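# Snap front cover onto base, leave unit on conveyor

## Task

Press the front cover onto the base until it clicks into place, get the assembled unit onto the conveyor belt and leave it there, and finish with both grippers released from it.

## Robot and tools

Robot: two six-joint arms, left_arm and right_arm, each ending in a parallel two-finger gripper. Nothing may be pushed or knocked off the table, which counts as a failure. Things you hold may get a brief tug, and loose parts may get a nudge.

Scene frame: all gripper poses share one frame. The origin sits on the table surface midway between the arms, +x points out over the table, +z points up, and left_arm is on the +y side. The arm names do not refer to sides of any image. In the gripper's own frame the fingers point along +z and close along y. The reported end_effector_position (metres) is the spot between the pads, about 1 cm short of the tips, and it can be somewhat wrong at long reach. Orientation is end_effector_quat_wxyz.

Row layout: every moving argument is a single row of 14 numbers covering both arms, even if only one arm moves. The first 7 belong to left_arm and the next 7 to right_arm. Each block holds six joint numbers in the order shoulder, elbow, waist, wrist pitch, wrist yaw, wrist roll, followed by the finger opening. Joint numbers are offsets in [-1, 1], scaled so that 1.0 equals 1.258 rad (shoulder), 1.238 (elbow), 1.202 (waist), 2.073 (wrist pitch) and 2.022 (wrist yaw and wrist roll). The opening is absolute rather than an offset: +1 means fully open (pad gap 0.094 m) and -1 means closed. Wrist pitch and wrist roll have signs opposite to the URDF both in commands and in results. Stated ranges in rad: waist -2.618 to 3.054, shoulder 0 to 3.142, elbow 0 to 3.142, wrist pitch -1.571 to 1.571, wrist yaw -1.571 to 1.571, wrist roll -2.094 to 2.094. A true limit can differ from these by up to 0.036 rad.

execute_actions(actions): a list of up to 15 actions. Each action is a table of up to 15 rows, and each row runs for one 1/30 s step. If a table is shorter than 15 rows, its final row repeats until 15 steps are done. Joint offsets count from the angles the arm had when that action began, not from the row before. For the first action in a call, that means the last angles reported. Any action that would send a joint more than 0.036 rad beyond its range is rejected for both arms. A malformed call, or one whose first action fails this check, does not run at all. An empty list simply returns the current state and images.

move(target, speed, blocking): target is one 14-number row. Its offsets are measured from the Joint positions in the most recent result, and the opening is applied right away. All joints travel so that they finish together, so the hand path curves. speed (rad/s, 0.01 to 2, default 0.5) caps the joint with the farthest to go. A path takes 0.5 to 10 s and stops short if it would run longer. The move does not avoid obstacles or the other arm. With blocking=false the result comes back after 0.5 s. Check progress with wait(0), and use wait or stop before sending anything else. The result ends with a line "move:" giving the outcome (done, off_target, moving, held, fault), limits=held or limits=none, and the joint farthest from its target on each arm. Faster moves and targets set past the contact point both press harder.

wait(seconds, 0 to 10): lets the scene run with the last commands held. stop(): brakes a running move, and it needs some stopping room. The fingers are not stopped. zoom_image(camera, region=[x0,y0,x1,y1]): gives a closer view of the latest image, with the region at most 504x504 px. Cameras: cam_head_left, cam_head_right, cam_high, cam_low (504x504), cam_left_wrist, cam_right_wrist (616x616, fisheye). Calibration lines give K, distortion and T_world_to_cam. They can be off by a few degrees and millimetres. finished_scene(scene): ends the current scene, and the goal must still be met at that point.

Motion limits: each joint target is kept within a fixed lead of its measured angle (waist 0.202, shoulder 0.258, elbow 0.238, wrist pitch 0.573, yaw and roll 0.522 rad). Targets are also scaled back if they would put the hand more than 70 mm from where it is. As a result, large offsets take several actions. An arm may sag when sent zeros. To keep it in place, first send offsets back to the angles you want, then send zeros. "joint sent to its limit" means a joint was clamped at its end. "joint command not followed" means the clearance check changed some targets. HELD in the step readings marks a step where part of a row was held back.

Result lines: the gripper poses per arm; Joint positions and Joint velocities (rad, rad/s, with the pad gap in m last); Joint targets; grip_measured, which is on the same scale as the commanded opening and can be off by about 1 mm. To hold a part, command an opening about 0.03 below grip_measured, or less than that for a lighter grip. Pad force tops out around 50 to 62 N and is weaker on parts under 2 mm thick.

Avoid: collisions or hard pressing between the arms, slamming, dropping parts, and very hard pushes. Holding a load heats the motors. MOTOR HOT appears from 75 °C. At 90 °C the arm stops for 10 s. At 100 °C it goes limp and falls. These stops appear as OVER-TEMPERATURE FAULT lines. Release the grip and back away before you finish.

Each tool is called after "Request:" in YAML: its name, and indented under it one key for each argument.

## Session

Request:
execute_actions:
  actions: []

Scene clock: 0.00 s.
left_arm: end_effector_position=(+0.0918, -0.1759, +0.3835) grip_measured=+1.000 end_effector_quat_wxyz=(+0.539, +0.791, +0.017, -0.288) | right_arm: end_effector_position=(+0.4606, -0.4622, +0.1440) grip_measured=+1.000 end_effector_quat_wxyz=(+0.228, +0.780, +0.396, +0.427)
Joint names: [shoulder, elbow, waist, wrist pitch, wrist yaw, wrist roll]
Joint positions: left_arm=[ 1.787  1.89  -1.034  0.585  0.993 -1.472  0.094] | right_arm=[ 1.855  1.236 -0.486 -0.011 -0.373 -1.934  0.094]
Joint velocities: left_arm=[ 0.007 -0.007 -0.002  0.022 -0.022  0.081  0.   ] | right_arm=[-0.032 -0.002 -0.002 -0.007 -0.037  0.007  0.   ]
Joint targets: left_arm=[1.774 1.901 -1.034 0.588 1.003 -1.466] | right_arm=[1.853 1.239 -0.486 0.001 -0.371 -1.926]

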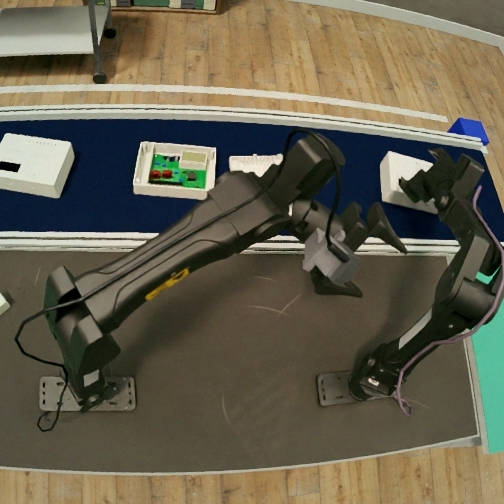

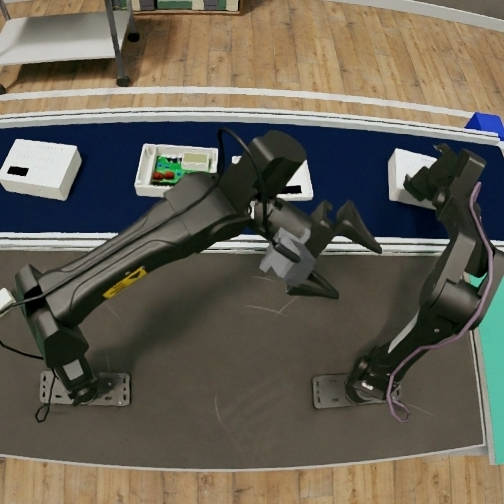

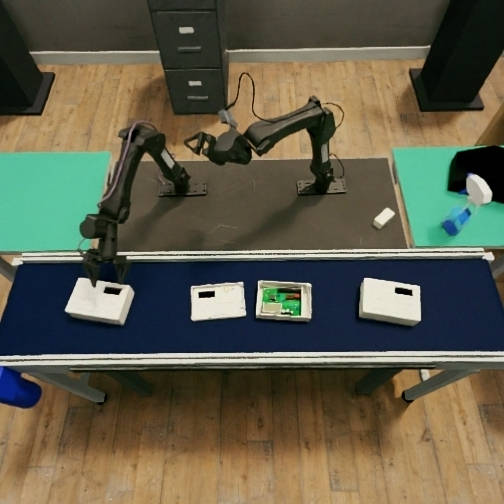

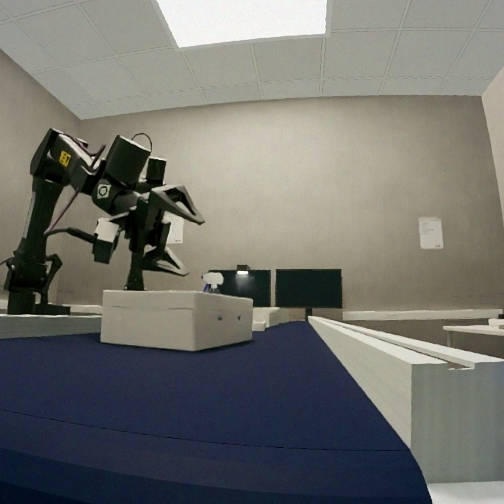

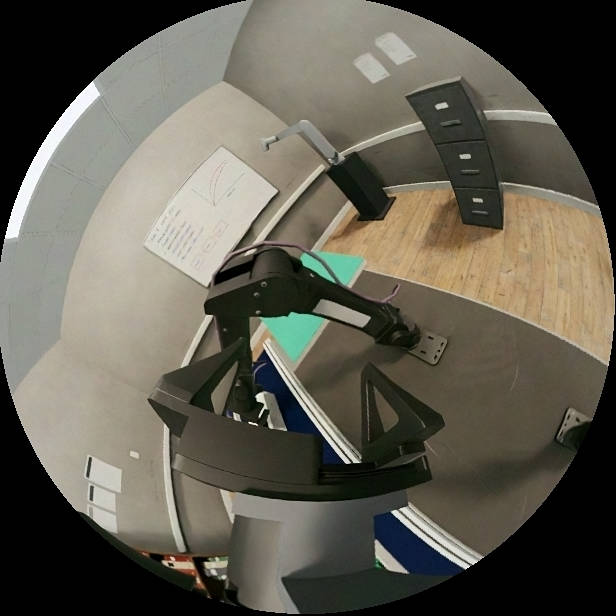

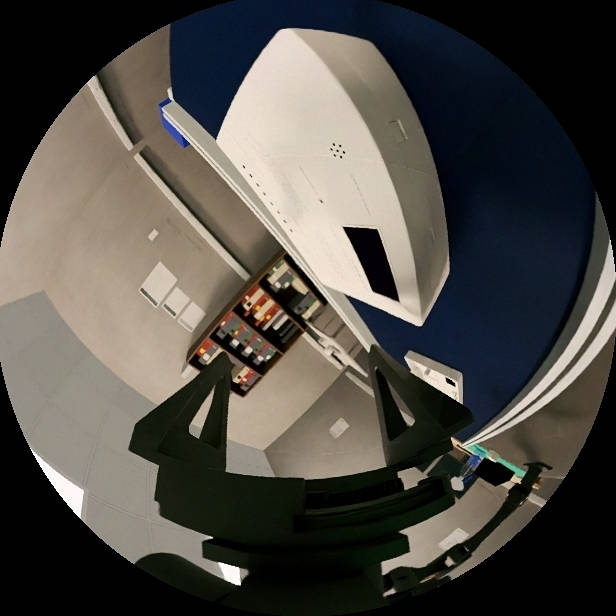

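Request:
zoom_image:
  camera: "cam_high"
  region: [170,260,440,340]

Request:
zoom_image:
  camera: "cam_low"
  region: [80,260,320,360]

Region (170, 260, 440, 340) of cam_high's 504x504 image, scaled by 1.867, with more detail than that image has; it fills the top 149 rows of this view, and the rest is white.

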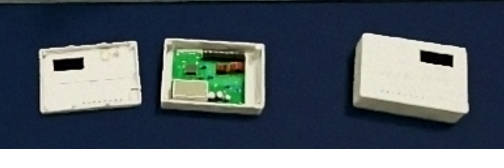

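Region (80, 260, 320, 360) of cam_low's 504x504 image, scaled by 2.100, with more detail than that image has; it fills the top 210 rows of this view, and the rest is white.

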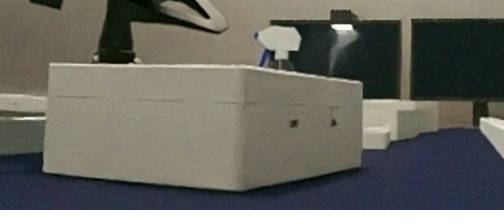

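Request:
move:
  target: [-0.47,-0.6,0.86,-0.258,-0.491,0.728,1, -0.2,0.05,0.404,0.62,0.184,0.956,1]
  speed: 1

Request:
zoom_image:
  camera: "cam_head_right"
  region: [120,130,330,220]

Request:
zoom_image:
  camera: "cam_high"
  region: [180,270,320,330]

Scene clock: 22.10 s.
left_arm: end_effector_position=(+0.3872, +0.3061, +0.3759) grip_measured=+1.000 end_effector_quat_wxyz=(+0.657, -0.007, +0.754, +0.008) | right_arm: end_effector_position=(+0.2389, -0.2803, +0.1087) grip_measured=+1.000 end_effector_quat_wxyz=(-0.018, -0.001, +1.000, +0.005)
Joint names: [shoulder, elbow, waist, wrist pitch, wrist yaw, wrist roll]
Joint positions: left_arm=[ 1.219  1.152 -0.006  0.072  0.011 -0.004  0.094] | right_arm=[ 1.621  1.28  -0.008  1.267 -0.011 -0.01   0.094]
Joint velocities: left_arm=[-0.002 -0.012  0.002 -0.022  0.066  0.095  0.   ] | right_arm=[-0.012 -0.022  0.007 -0.007 -0.007  0.139  0.   ]
Joint targets: left_arm=[1.196 1.147 -0.000 0.050 -0.000 -0.000] | right_arm=[1.603 1.298 -0.000 1.274 -0.001 -0.001]
move: off_target (left_arm); limits=none; left_arm: farthest joint: the shoulder, 0.023 radians from its target (0.592 radians at the start); right_arm: farthest joint: the elbow, 0.018 radians from its target (0.062 radians at the start)
camera_calibration (this result's frames):
cam_left_wrist: T_world_to_cam=[[0.0866808, -0.970327, 0.225724, 0.18017], [-0.59018, -0.232554, -0.77305, 0.635542], [0.802605, -0.0662092, -0.592826, 0.0684566], [0, 0, 0, 1]] pos_world=[0.304523, 0.327154, 0.49122]
cam_right_wrist: T_world_to_cam=[[-0.0282506, -0.998937, 0.0364238, -0.281833], [-0.783479, 0.044757, 0.619805, 0.173708], [-0.620776, -0.0110274, -0.78391, 0.340796], [0, 0, 0, 1]] pos_world=[0.339693, -0.28555, 0.169754]

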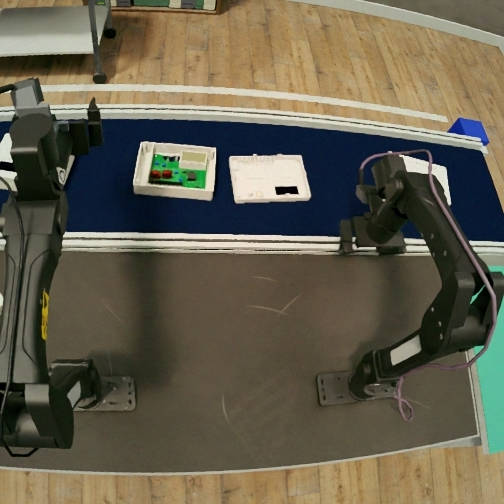

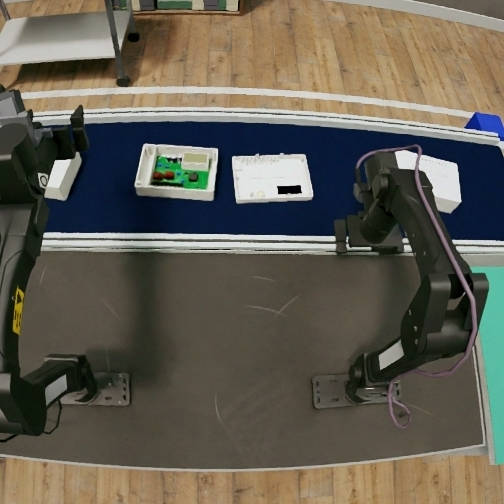

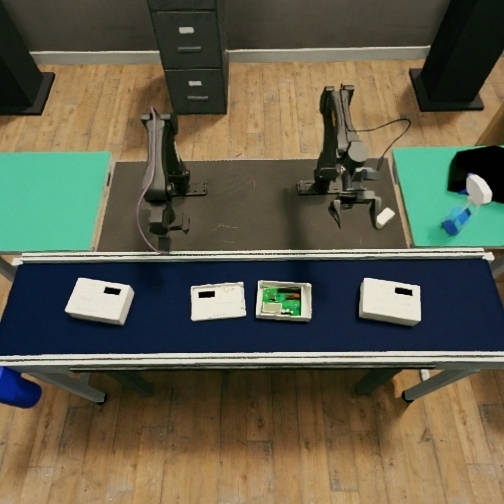

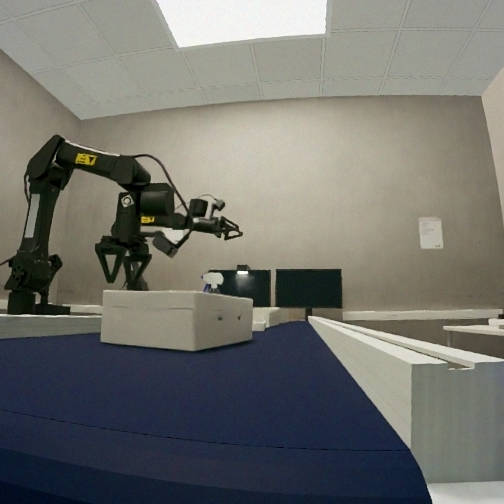

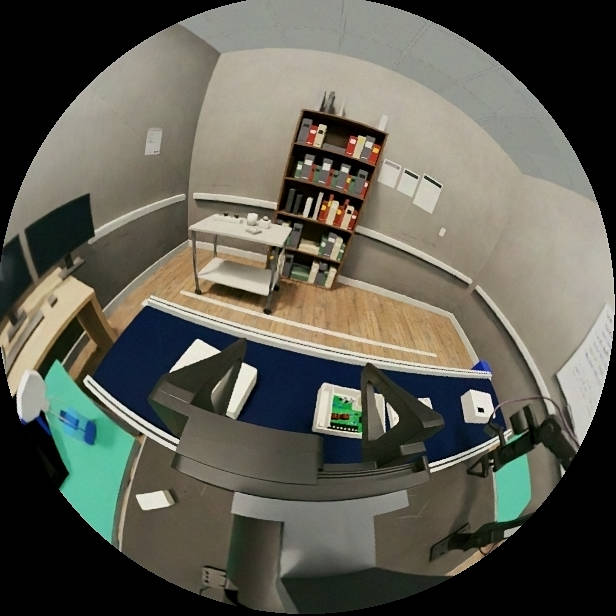

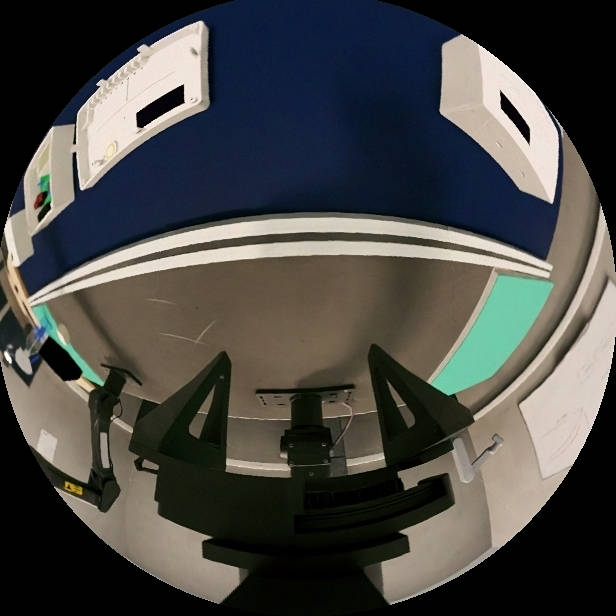

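Region (120, 130, 330, 220) of cam_head_right's 504x504 image, scaled by 2.400, with more detail than that image has; it fills the top 216 rows of this view, and the rest is white.

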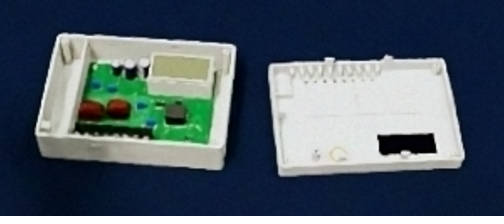

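Region (180, 270, 320, 330) of cam_high's 504x504 image, scaled by 3.600, with more detail than that image has; it fills the top 216 rows of this view, and the rest is white.

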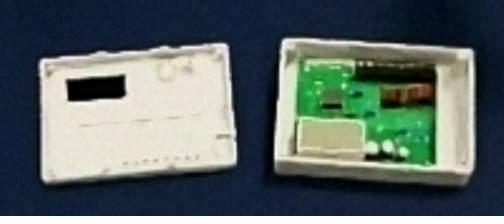

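Request:
move:
  target: [-0.3,-0.3,0,0,0,0,1, 0.615,0.77,0.306,0.054,0.005,-0.905,-0.3]
  speed: 1

Scene clock: 49.43 s.
left_arm: end_effector_position=(+0.3065, +0.3035, +0.3221) grip_measured=+1.000 end_effector_quat_wxyz=(+0.651, -0.008, +0.759, +0.008) | right_arm: end_effector_position=(+0.4039, -0.1091, +0.0705) grip_measured=-0.297 end_effector_quat_wxyz=(+0.005, +0.664, +0.747, +0.023)
Joint names: [shoulder, elbow, waist, wrist pitch, wrist yaw, wrist roll]
Joint positions: left_arm=[ 0.862  0.785 -0.006  0.075  0.011 -0.003  0.094] | right_arm=[ 2.383  2.216  0.357  1.358 -0.011 -1.832  0.033]
Joint velocities: left_arm=[-0.012  0.007  0.007 -0.007 -0.022  0.022  0.   ] | right_arm=[-0.022  0.022  0.002  0.037 -0.007  0.022  0.   ]
Joint targets: left_arm=[0.841 0.781 -0.006 0.072 0.011 -0.003] | right_arm=[2.394 2.233 0.360 1.379 -0.001 -1.840]
move: off_target (left_arm, right_arm); limits=none; left_arm: farthest joint: the shoulder, 0.021 radians from its target (0.377 radians at the start); right_arm: farthest joint: the wrist pitch, 0.021 radians from its target (0.112 radians at the start)
camera_calibration (this result's frames):
cam_left_wrist: T_world_to_cam=[[0.0905061, -0.970014, 0.225568, 0.195535], [-0.601482, -0.233763, -0.76392, 0.546624], [0.793743, -0.0665356, -0.604603, 0.107829], [0, 0, 0, 1]] pos_world=[0.225499, 0.324627, 0.438665]
cam_right_wrist: T_world_to_cam=[[-0.996292, -0.0858491, 0.00571563, 0.387981], [-0.0645965, 0.790225, 0.609403, 0.110667], [-0.0568333, 0.606774, -0.79284, 0.255354], [0, 0, 0, 1]] pos_world=[0.408204, -0.209086, 0.132797]

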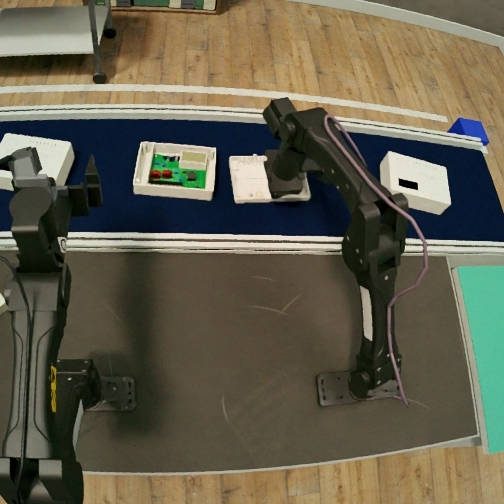

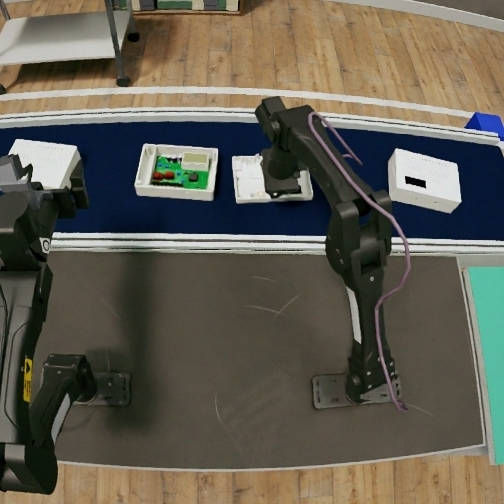

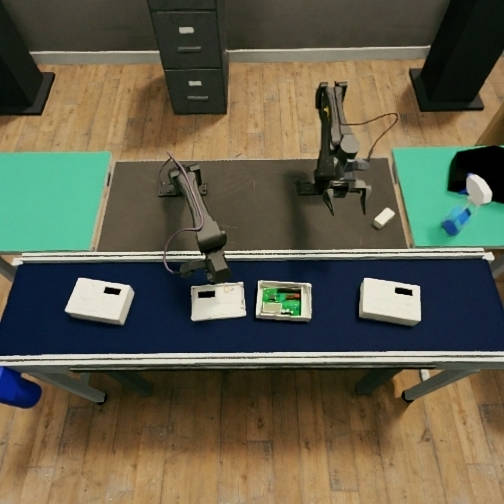

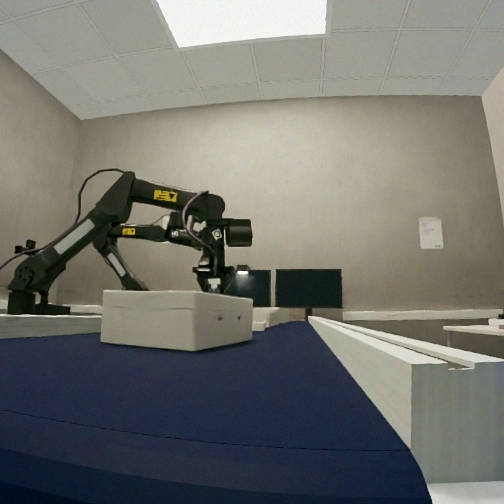

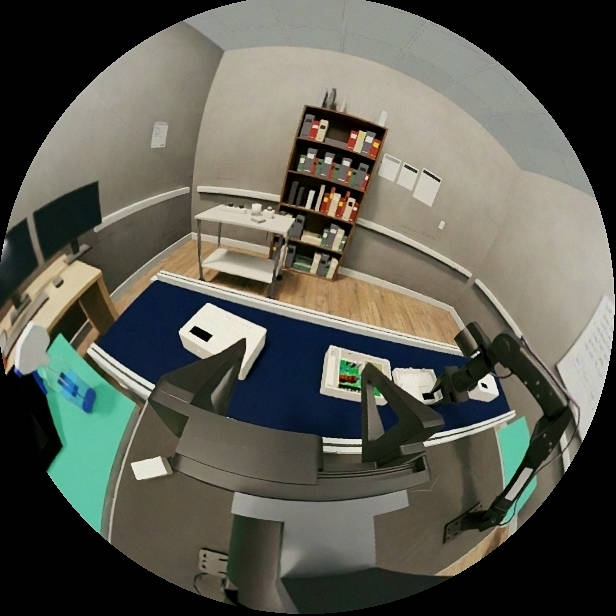

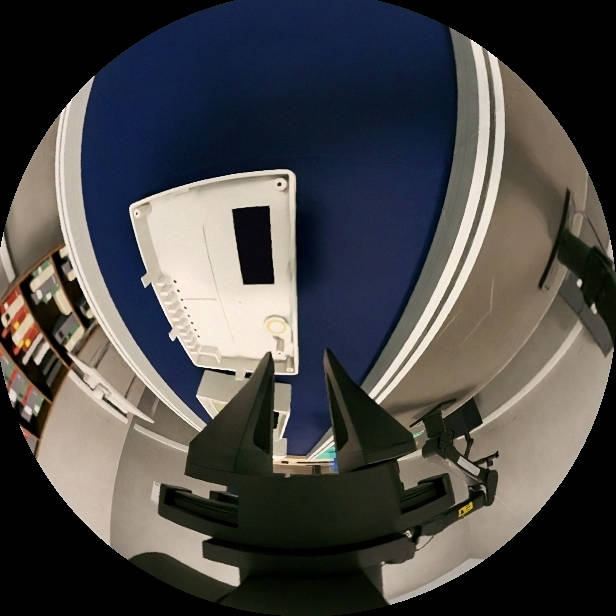

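Request:
move:
  target: [0,0,0,0,0,0,1, 0.015,-0.15,-0.025,-0.095,0,0,-0.3]
  speed: 0.3

Scene clock: 55.67 s.
left_arm: end_effector_position=(+0.3065, +0.3035, +0.3221) grip_measured=+1.000 end_effector_quat_wxyz=(+0.651, -0.008, +0.759, +0.008) | right_arm: end_effector_position=(+0.4122, -0.1174, +0.0244) grip_measured=-0.297 end_effector_quat_wxyz=(+0.010, +0.673, +0.739, +0.031)
Joint names: [shoulder, elbow, waist, wrist pitch, wrist yaw, wrist roll]
Joint positions: left_arm=[ 0.862  0.785 -0.006  0.075  0.011 -0.003  0.094] | right_arm=[ 2.388  2.042  0.335  1.161 -0.011 -1.832  0.033]
Joint velocities: left_arm=[-0.012 -0.022  0.012  0.007  0.022 -0.051  0.   ] | right_arm=[ 0.002  0.007  0.002  0.007 -0.007  0.051  0.   ]
Joint targets: left_arm=[0.862 0.785 -0.006 0.075 0.011 -0.003] | right_arm=[2.401 2.030 0.327 1.161 -0.011 -1.832]
move: done; limits=none; left_arm: farthest joint: the waist, 0.000 radians from its target (0.000 radians at the start); right_arm: farthest joint: the shoulder, 0.013 radians from its target (0.019 radians at the start)
camera_calibration (this result's frames):
cam_left_wrist: T_world_to_cam=[[0.0905061, -0.970014, 0.225568, 0.195535], [-0.601482, -0.233763, -0.76392, 0.546624], [0.793743, -0.0665356, -0.604603, 0.107829], [0, 0, 0, 1]] pos_world=[0.225499, 0.324627, 0.438665]
cam_right_wrist: T_world_to_cam=[[-0.997947, -0.0630076, -0.0114451, 0.399598], [-0.0567672, 0.787675, 0.61347, 0.142237], [-0.0296383, 0.612861, -0.789635, 0.213725], [0, 0, 0, 1]] pos_world=[0.413187, -0.217843, 0.0860799]

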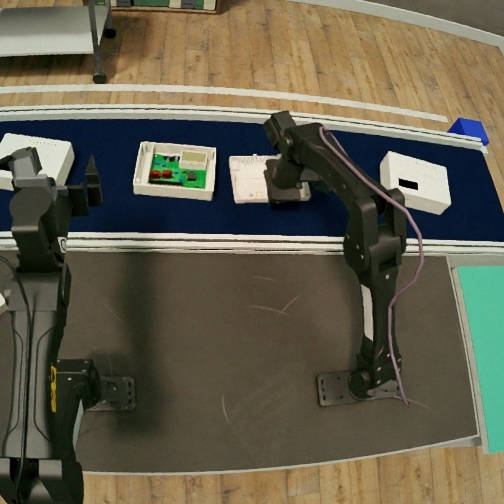

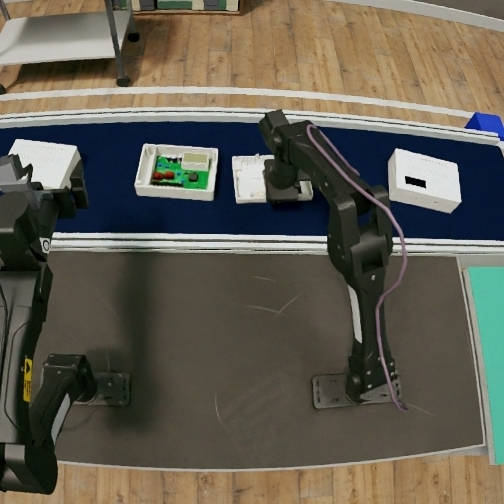

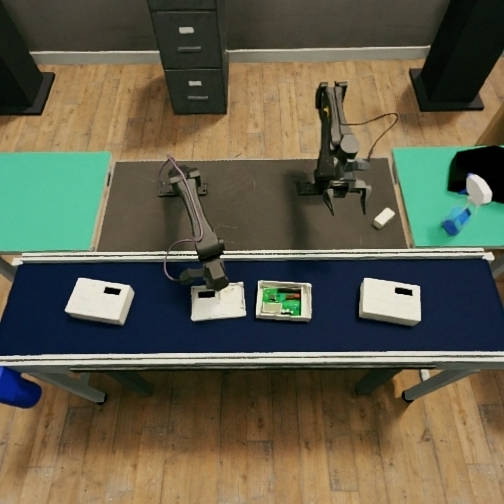

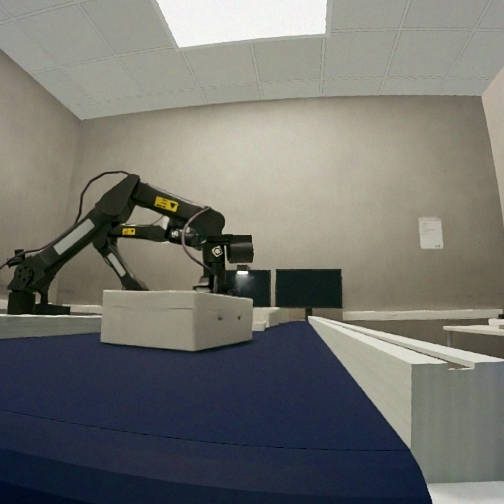

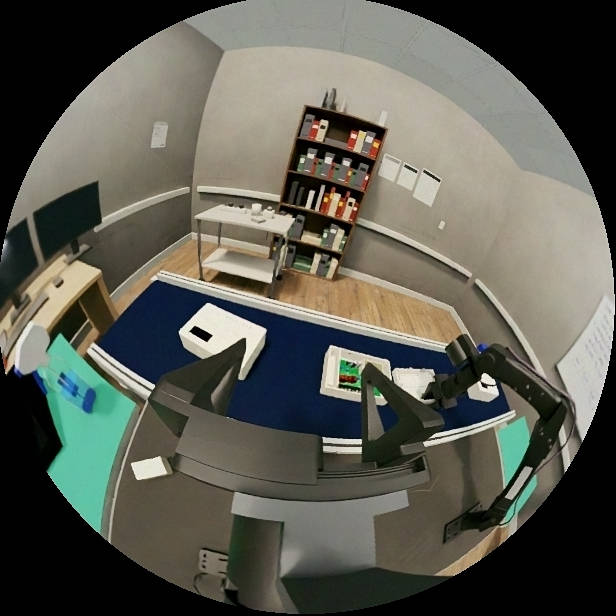

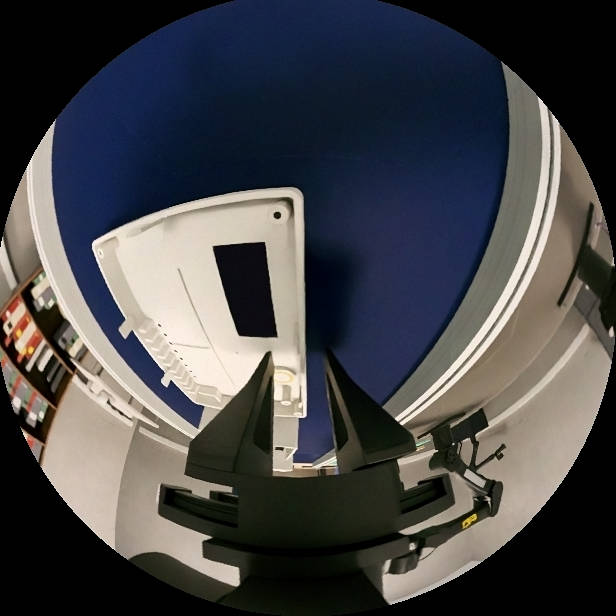

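Lower via shoulder until contact.

Request:
move:
  target: [0,0,0,0,0,0,1, 0.05,-0.008,0,0,0,0,-0.3]
  speed: 0.08

Scene clock: 58.97 s.
left_arm: end_effector_position=(+0.3065, +0.3035, +0.3221) grip_measured=+1.000 end_effector_quat_wxyz=(+0.651, -0.008, +0.759, +0.008) | right_arm: end_effector_position=(+0.4122, -0.1174, +0.0183) grip_measured=-0.297 end_effector_quat_wxyz=(+0.008, +0.673, +0.739, +0.027)
Joint names: [shoulder, elbow, waist, wrist pitch, wrist yaw, wrist roll]
Joint positions: left_arm=[ 0.862  0.785 -0.006  0.075  0.011 -0.003  0.094] | right_arm=[ 2.402  2.042  0.335  1.156 -0.011 -1.832  0.033]
Joint velocities: left_arm=[-0.017  0.012  0.012 -0.007 -0.051  0.051  0.   ] | right_arm=[-0.007  0.012 -0.002 -0.007 -0.051  0.051 -0.   ]
Joint targets: left_arm=[0.862 0.785 -0.006 0.075 0.011 -0.003] | right_arm=[2.452 2.032 0.335 1.161 -0.011 -1.832]
move: off_target (right_arm); limits=none; left_arm: farthest joint: the waist, 0.000 radians from its target (0.000 radians at the start); right_arm: farthest joint: the shoulder, 0.049 radians from its target (0.062 radians at the start)
camera_calibration (this result's frames):
cam_left_wrist: T_world_to_cam=[[0.0905061, -0.970014, 0.225568, 0.195535], [-0.601482, -0.233763, -0.76392, 0.546624], [0.793743, -0.0665356, -0.604603, 0.107829], [0, 0, 0, 1]] pos_world=[0.225499, 0.324627, 0.438665]
cam_right_wrist: T_world_to_cam=[[-0.998006, -0.0630293, -0.00340833, 0.399336], [-0.0519473, 0.789462, 0.611597, 0.144225], [-0.0358577, 0.610554, -0.791162, 0.211277], [0, 0, 0, 1]] pos_world=[0.413608, -0.217687, 0.0803084]

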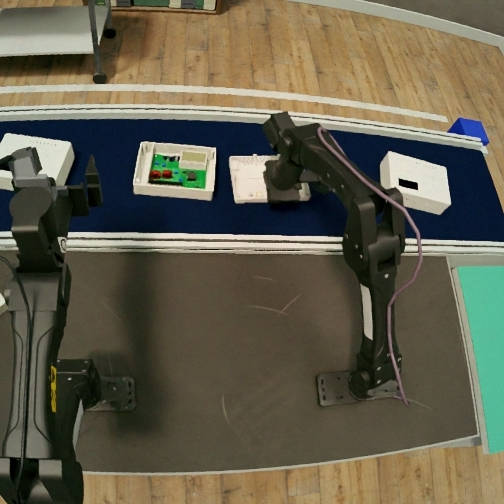

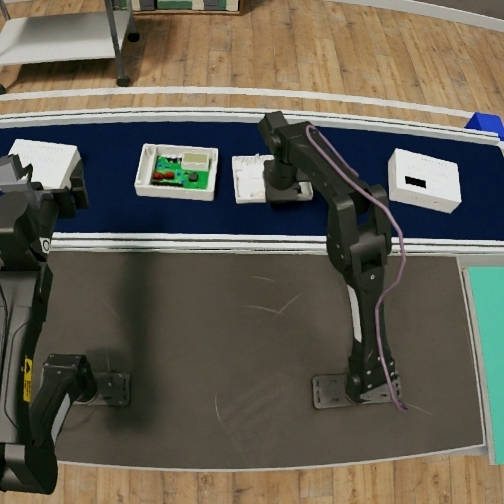

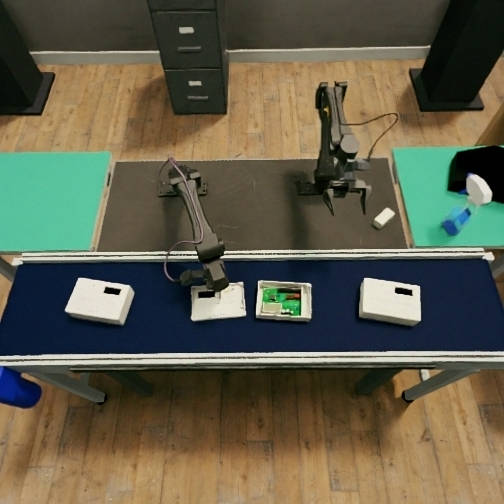

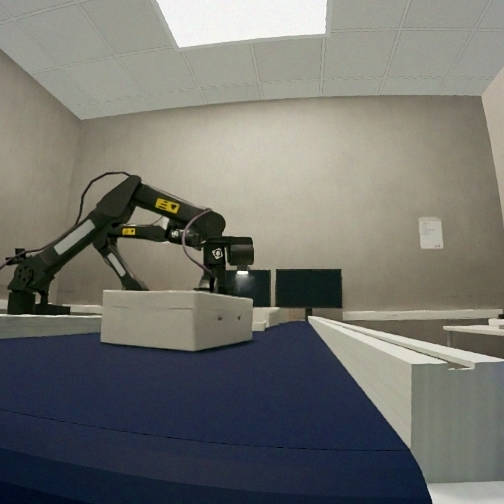

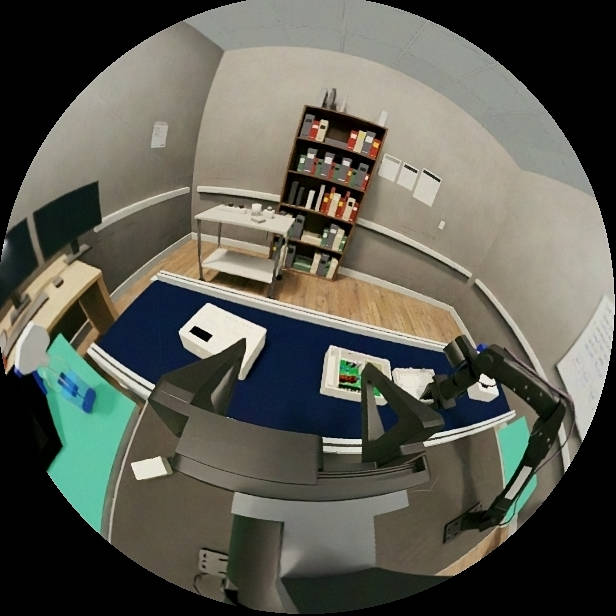

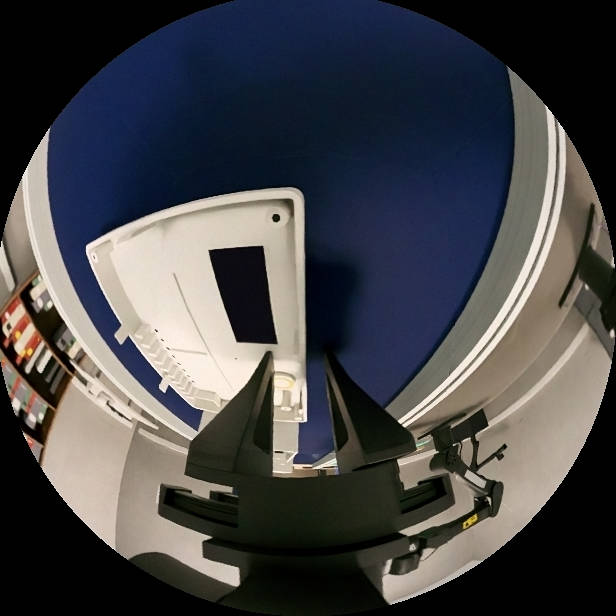

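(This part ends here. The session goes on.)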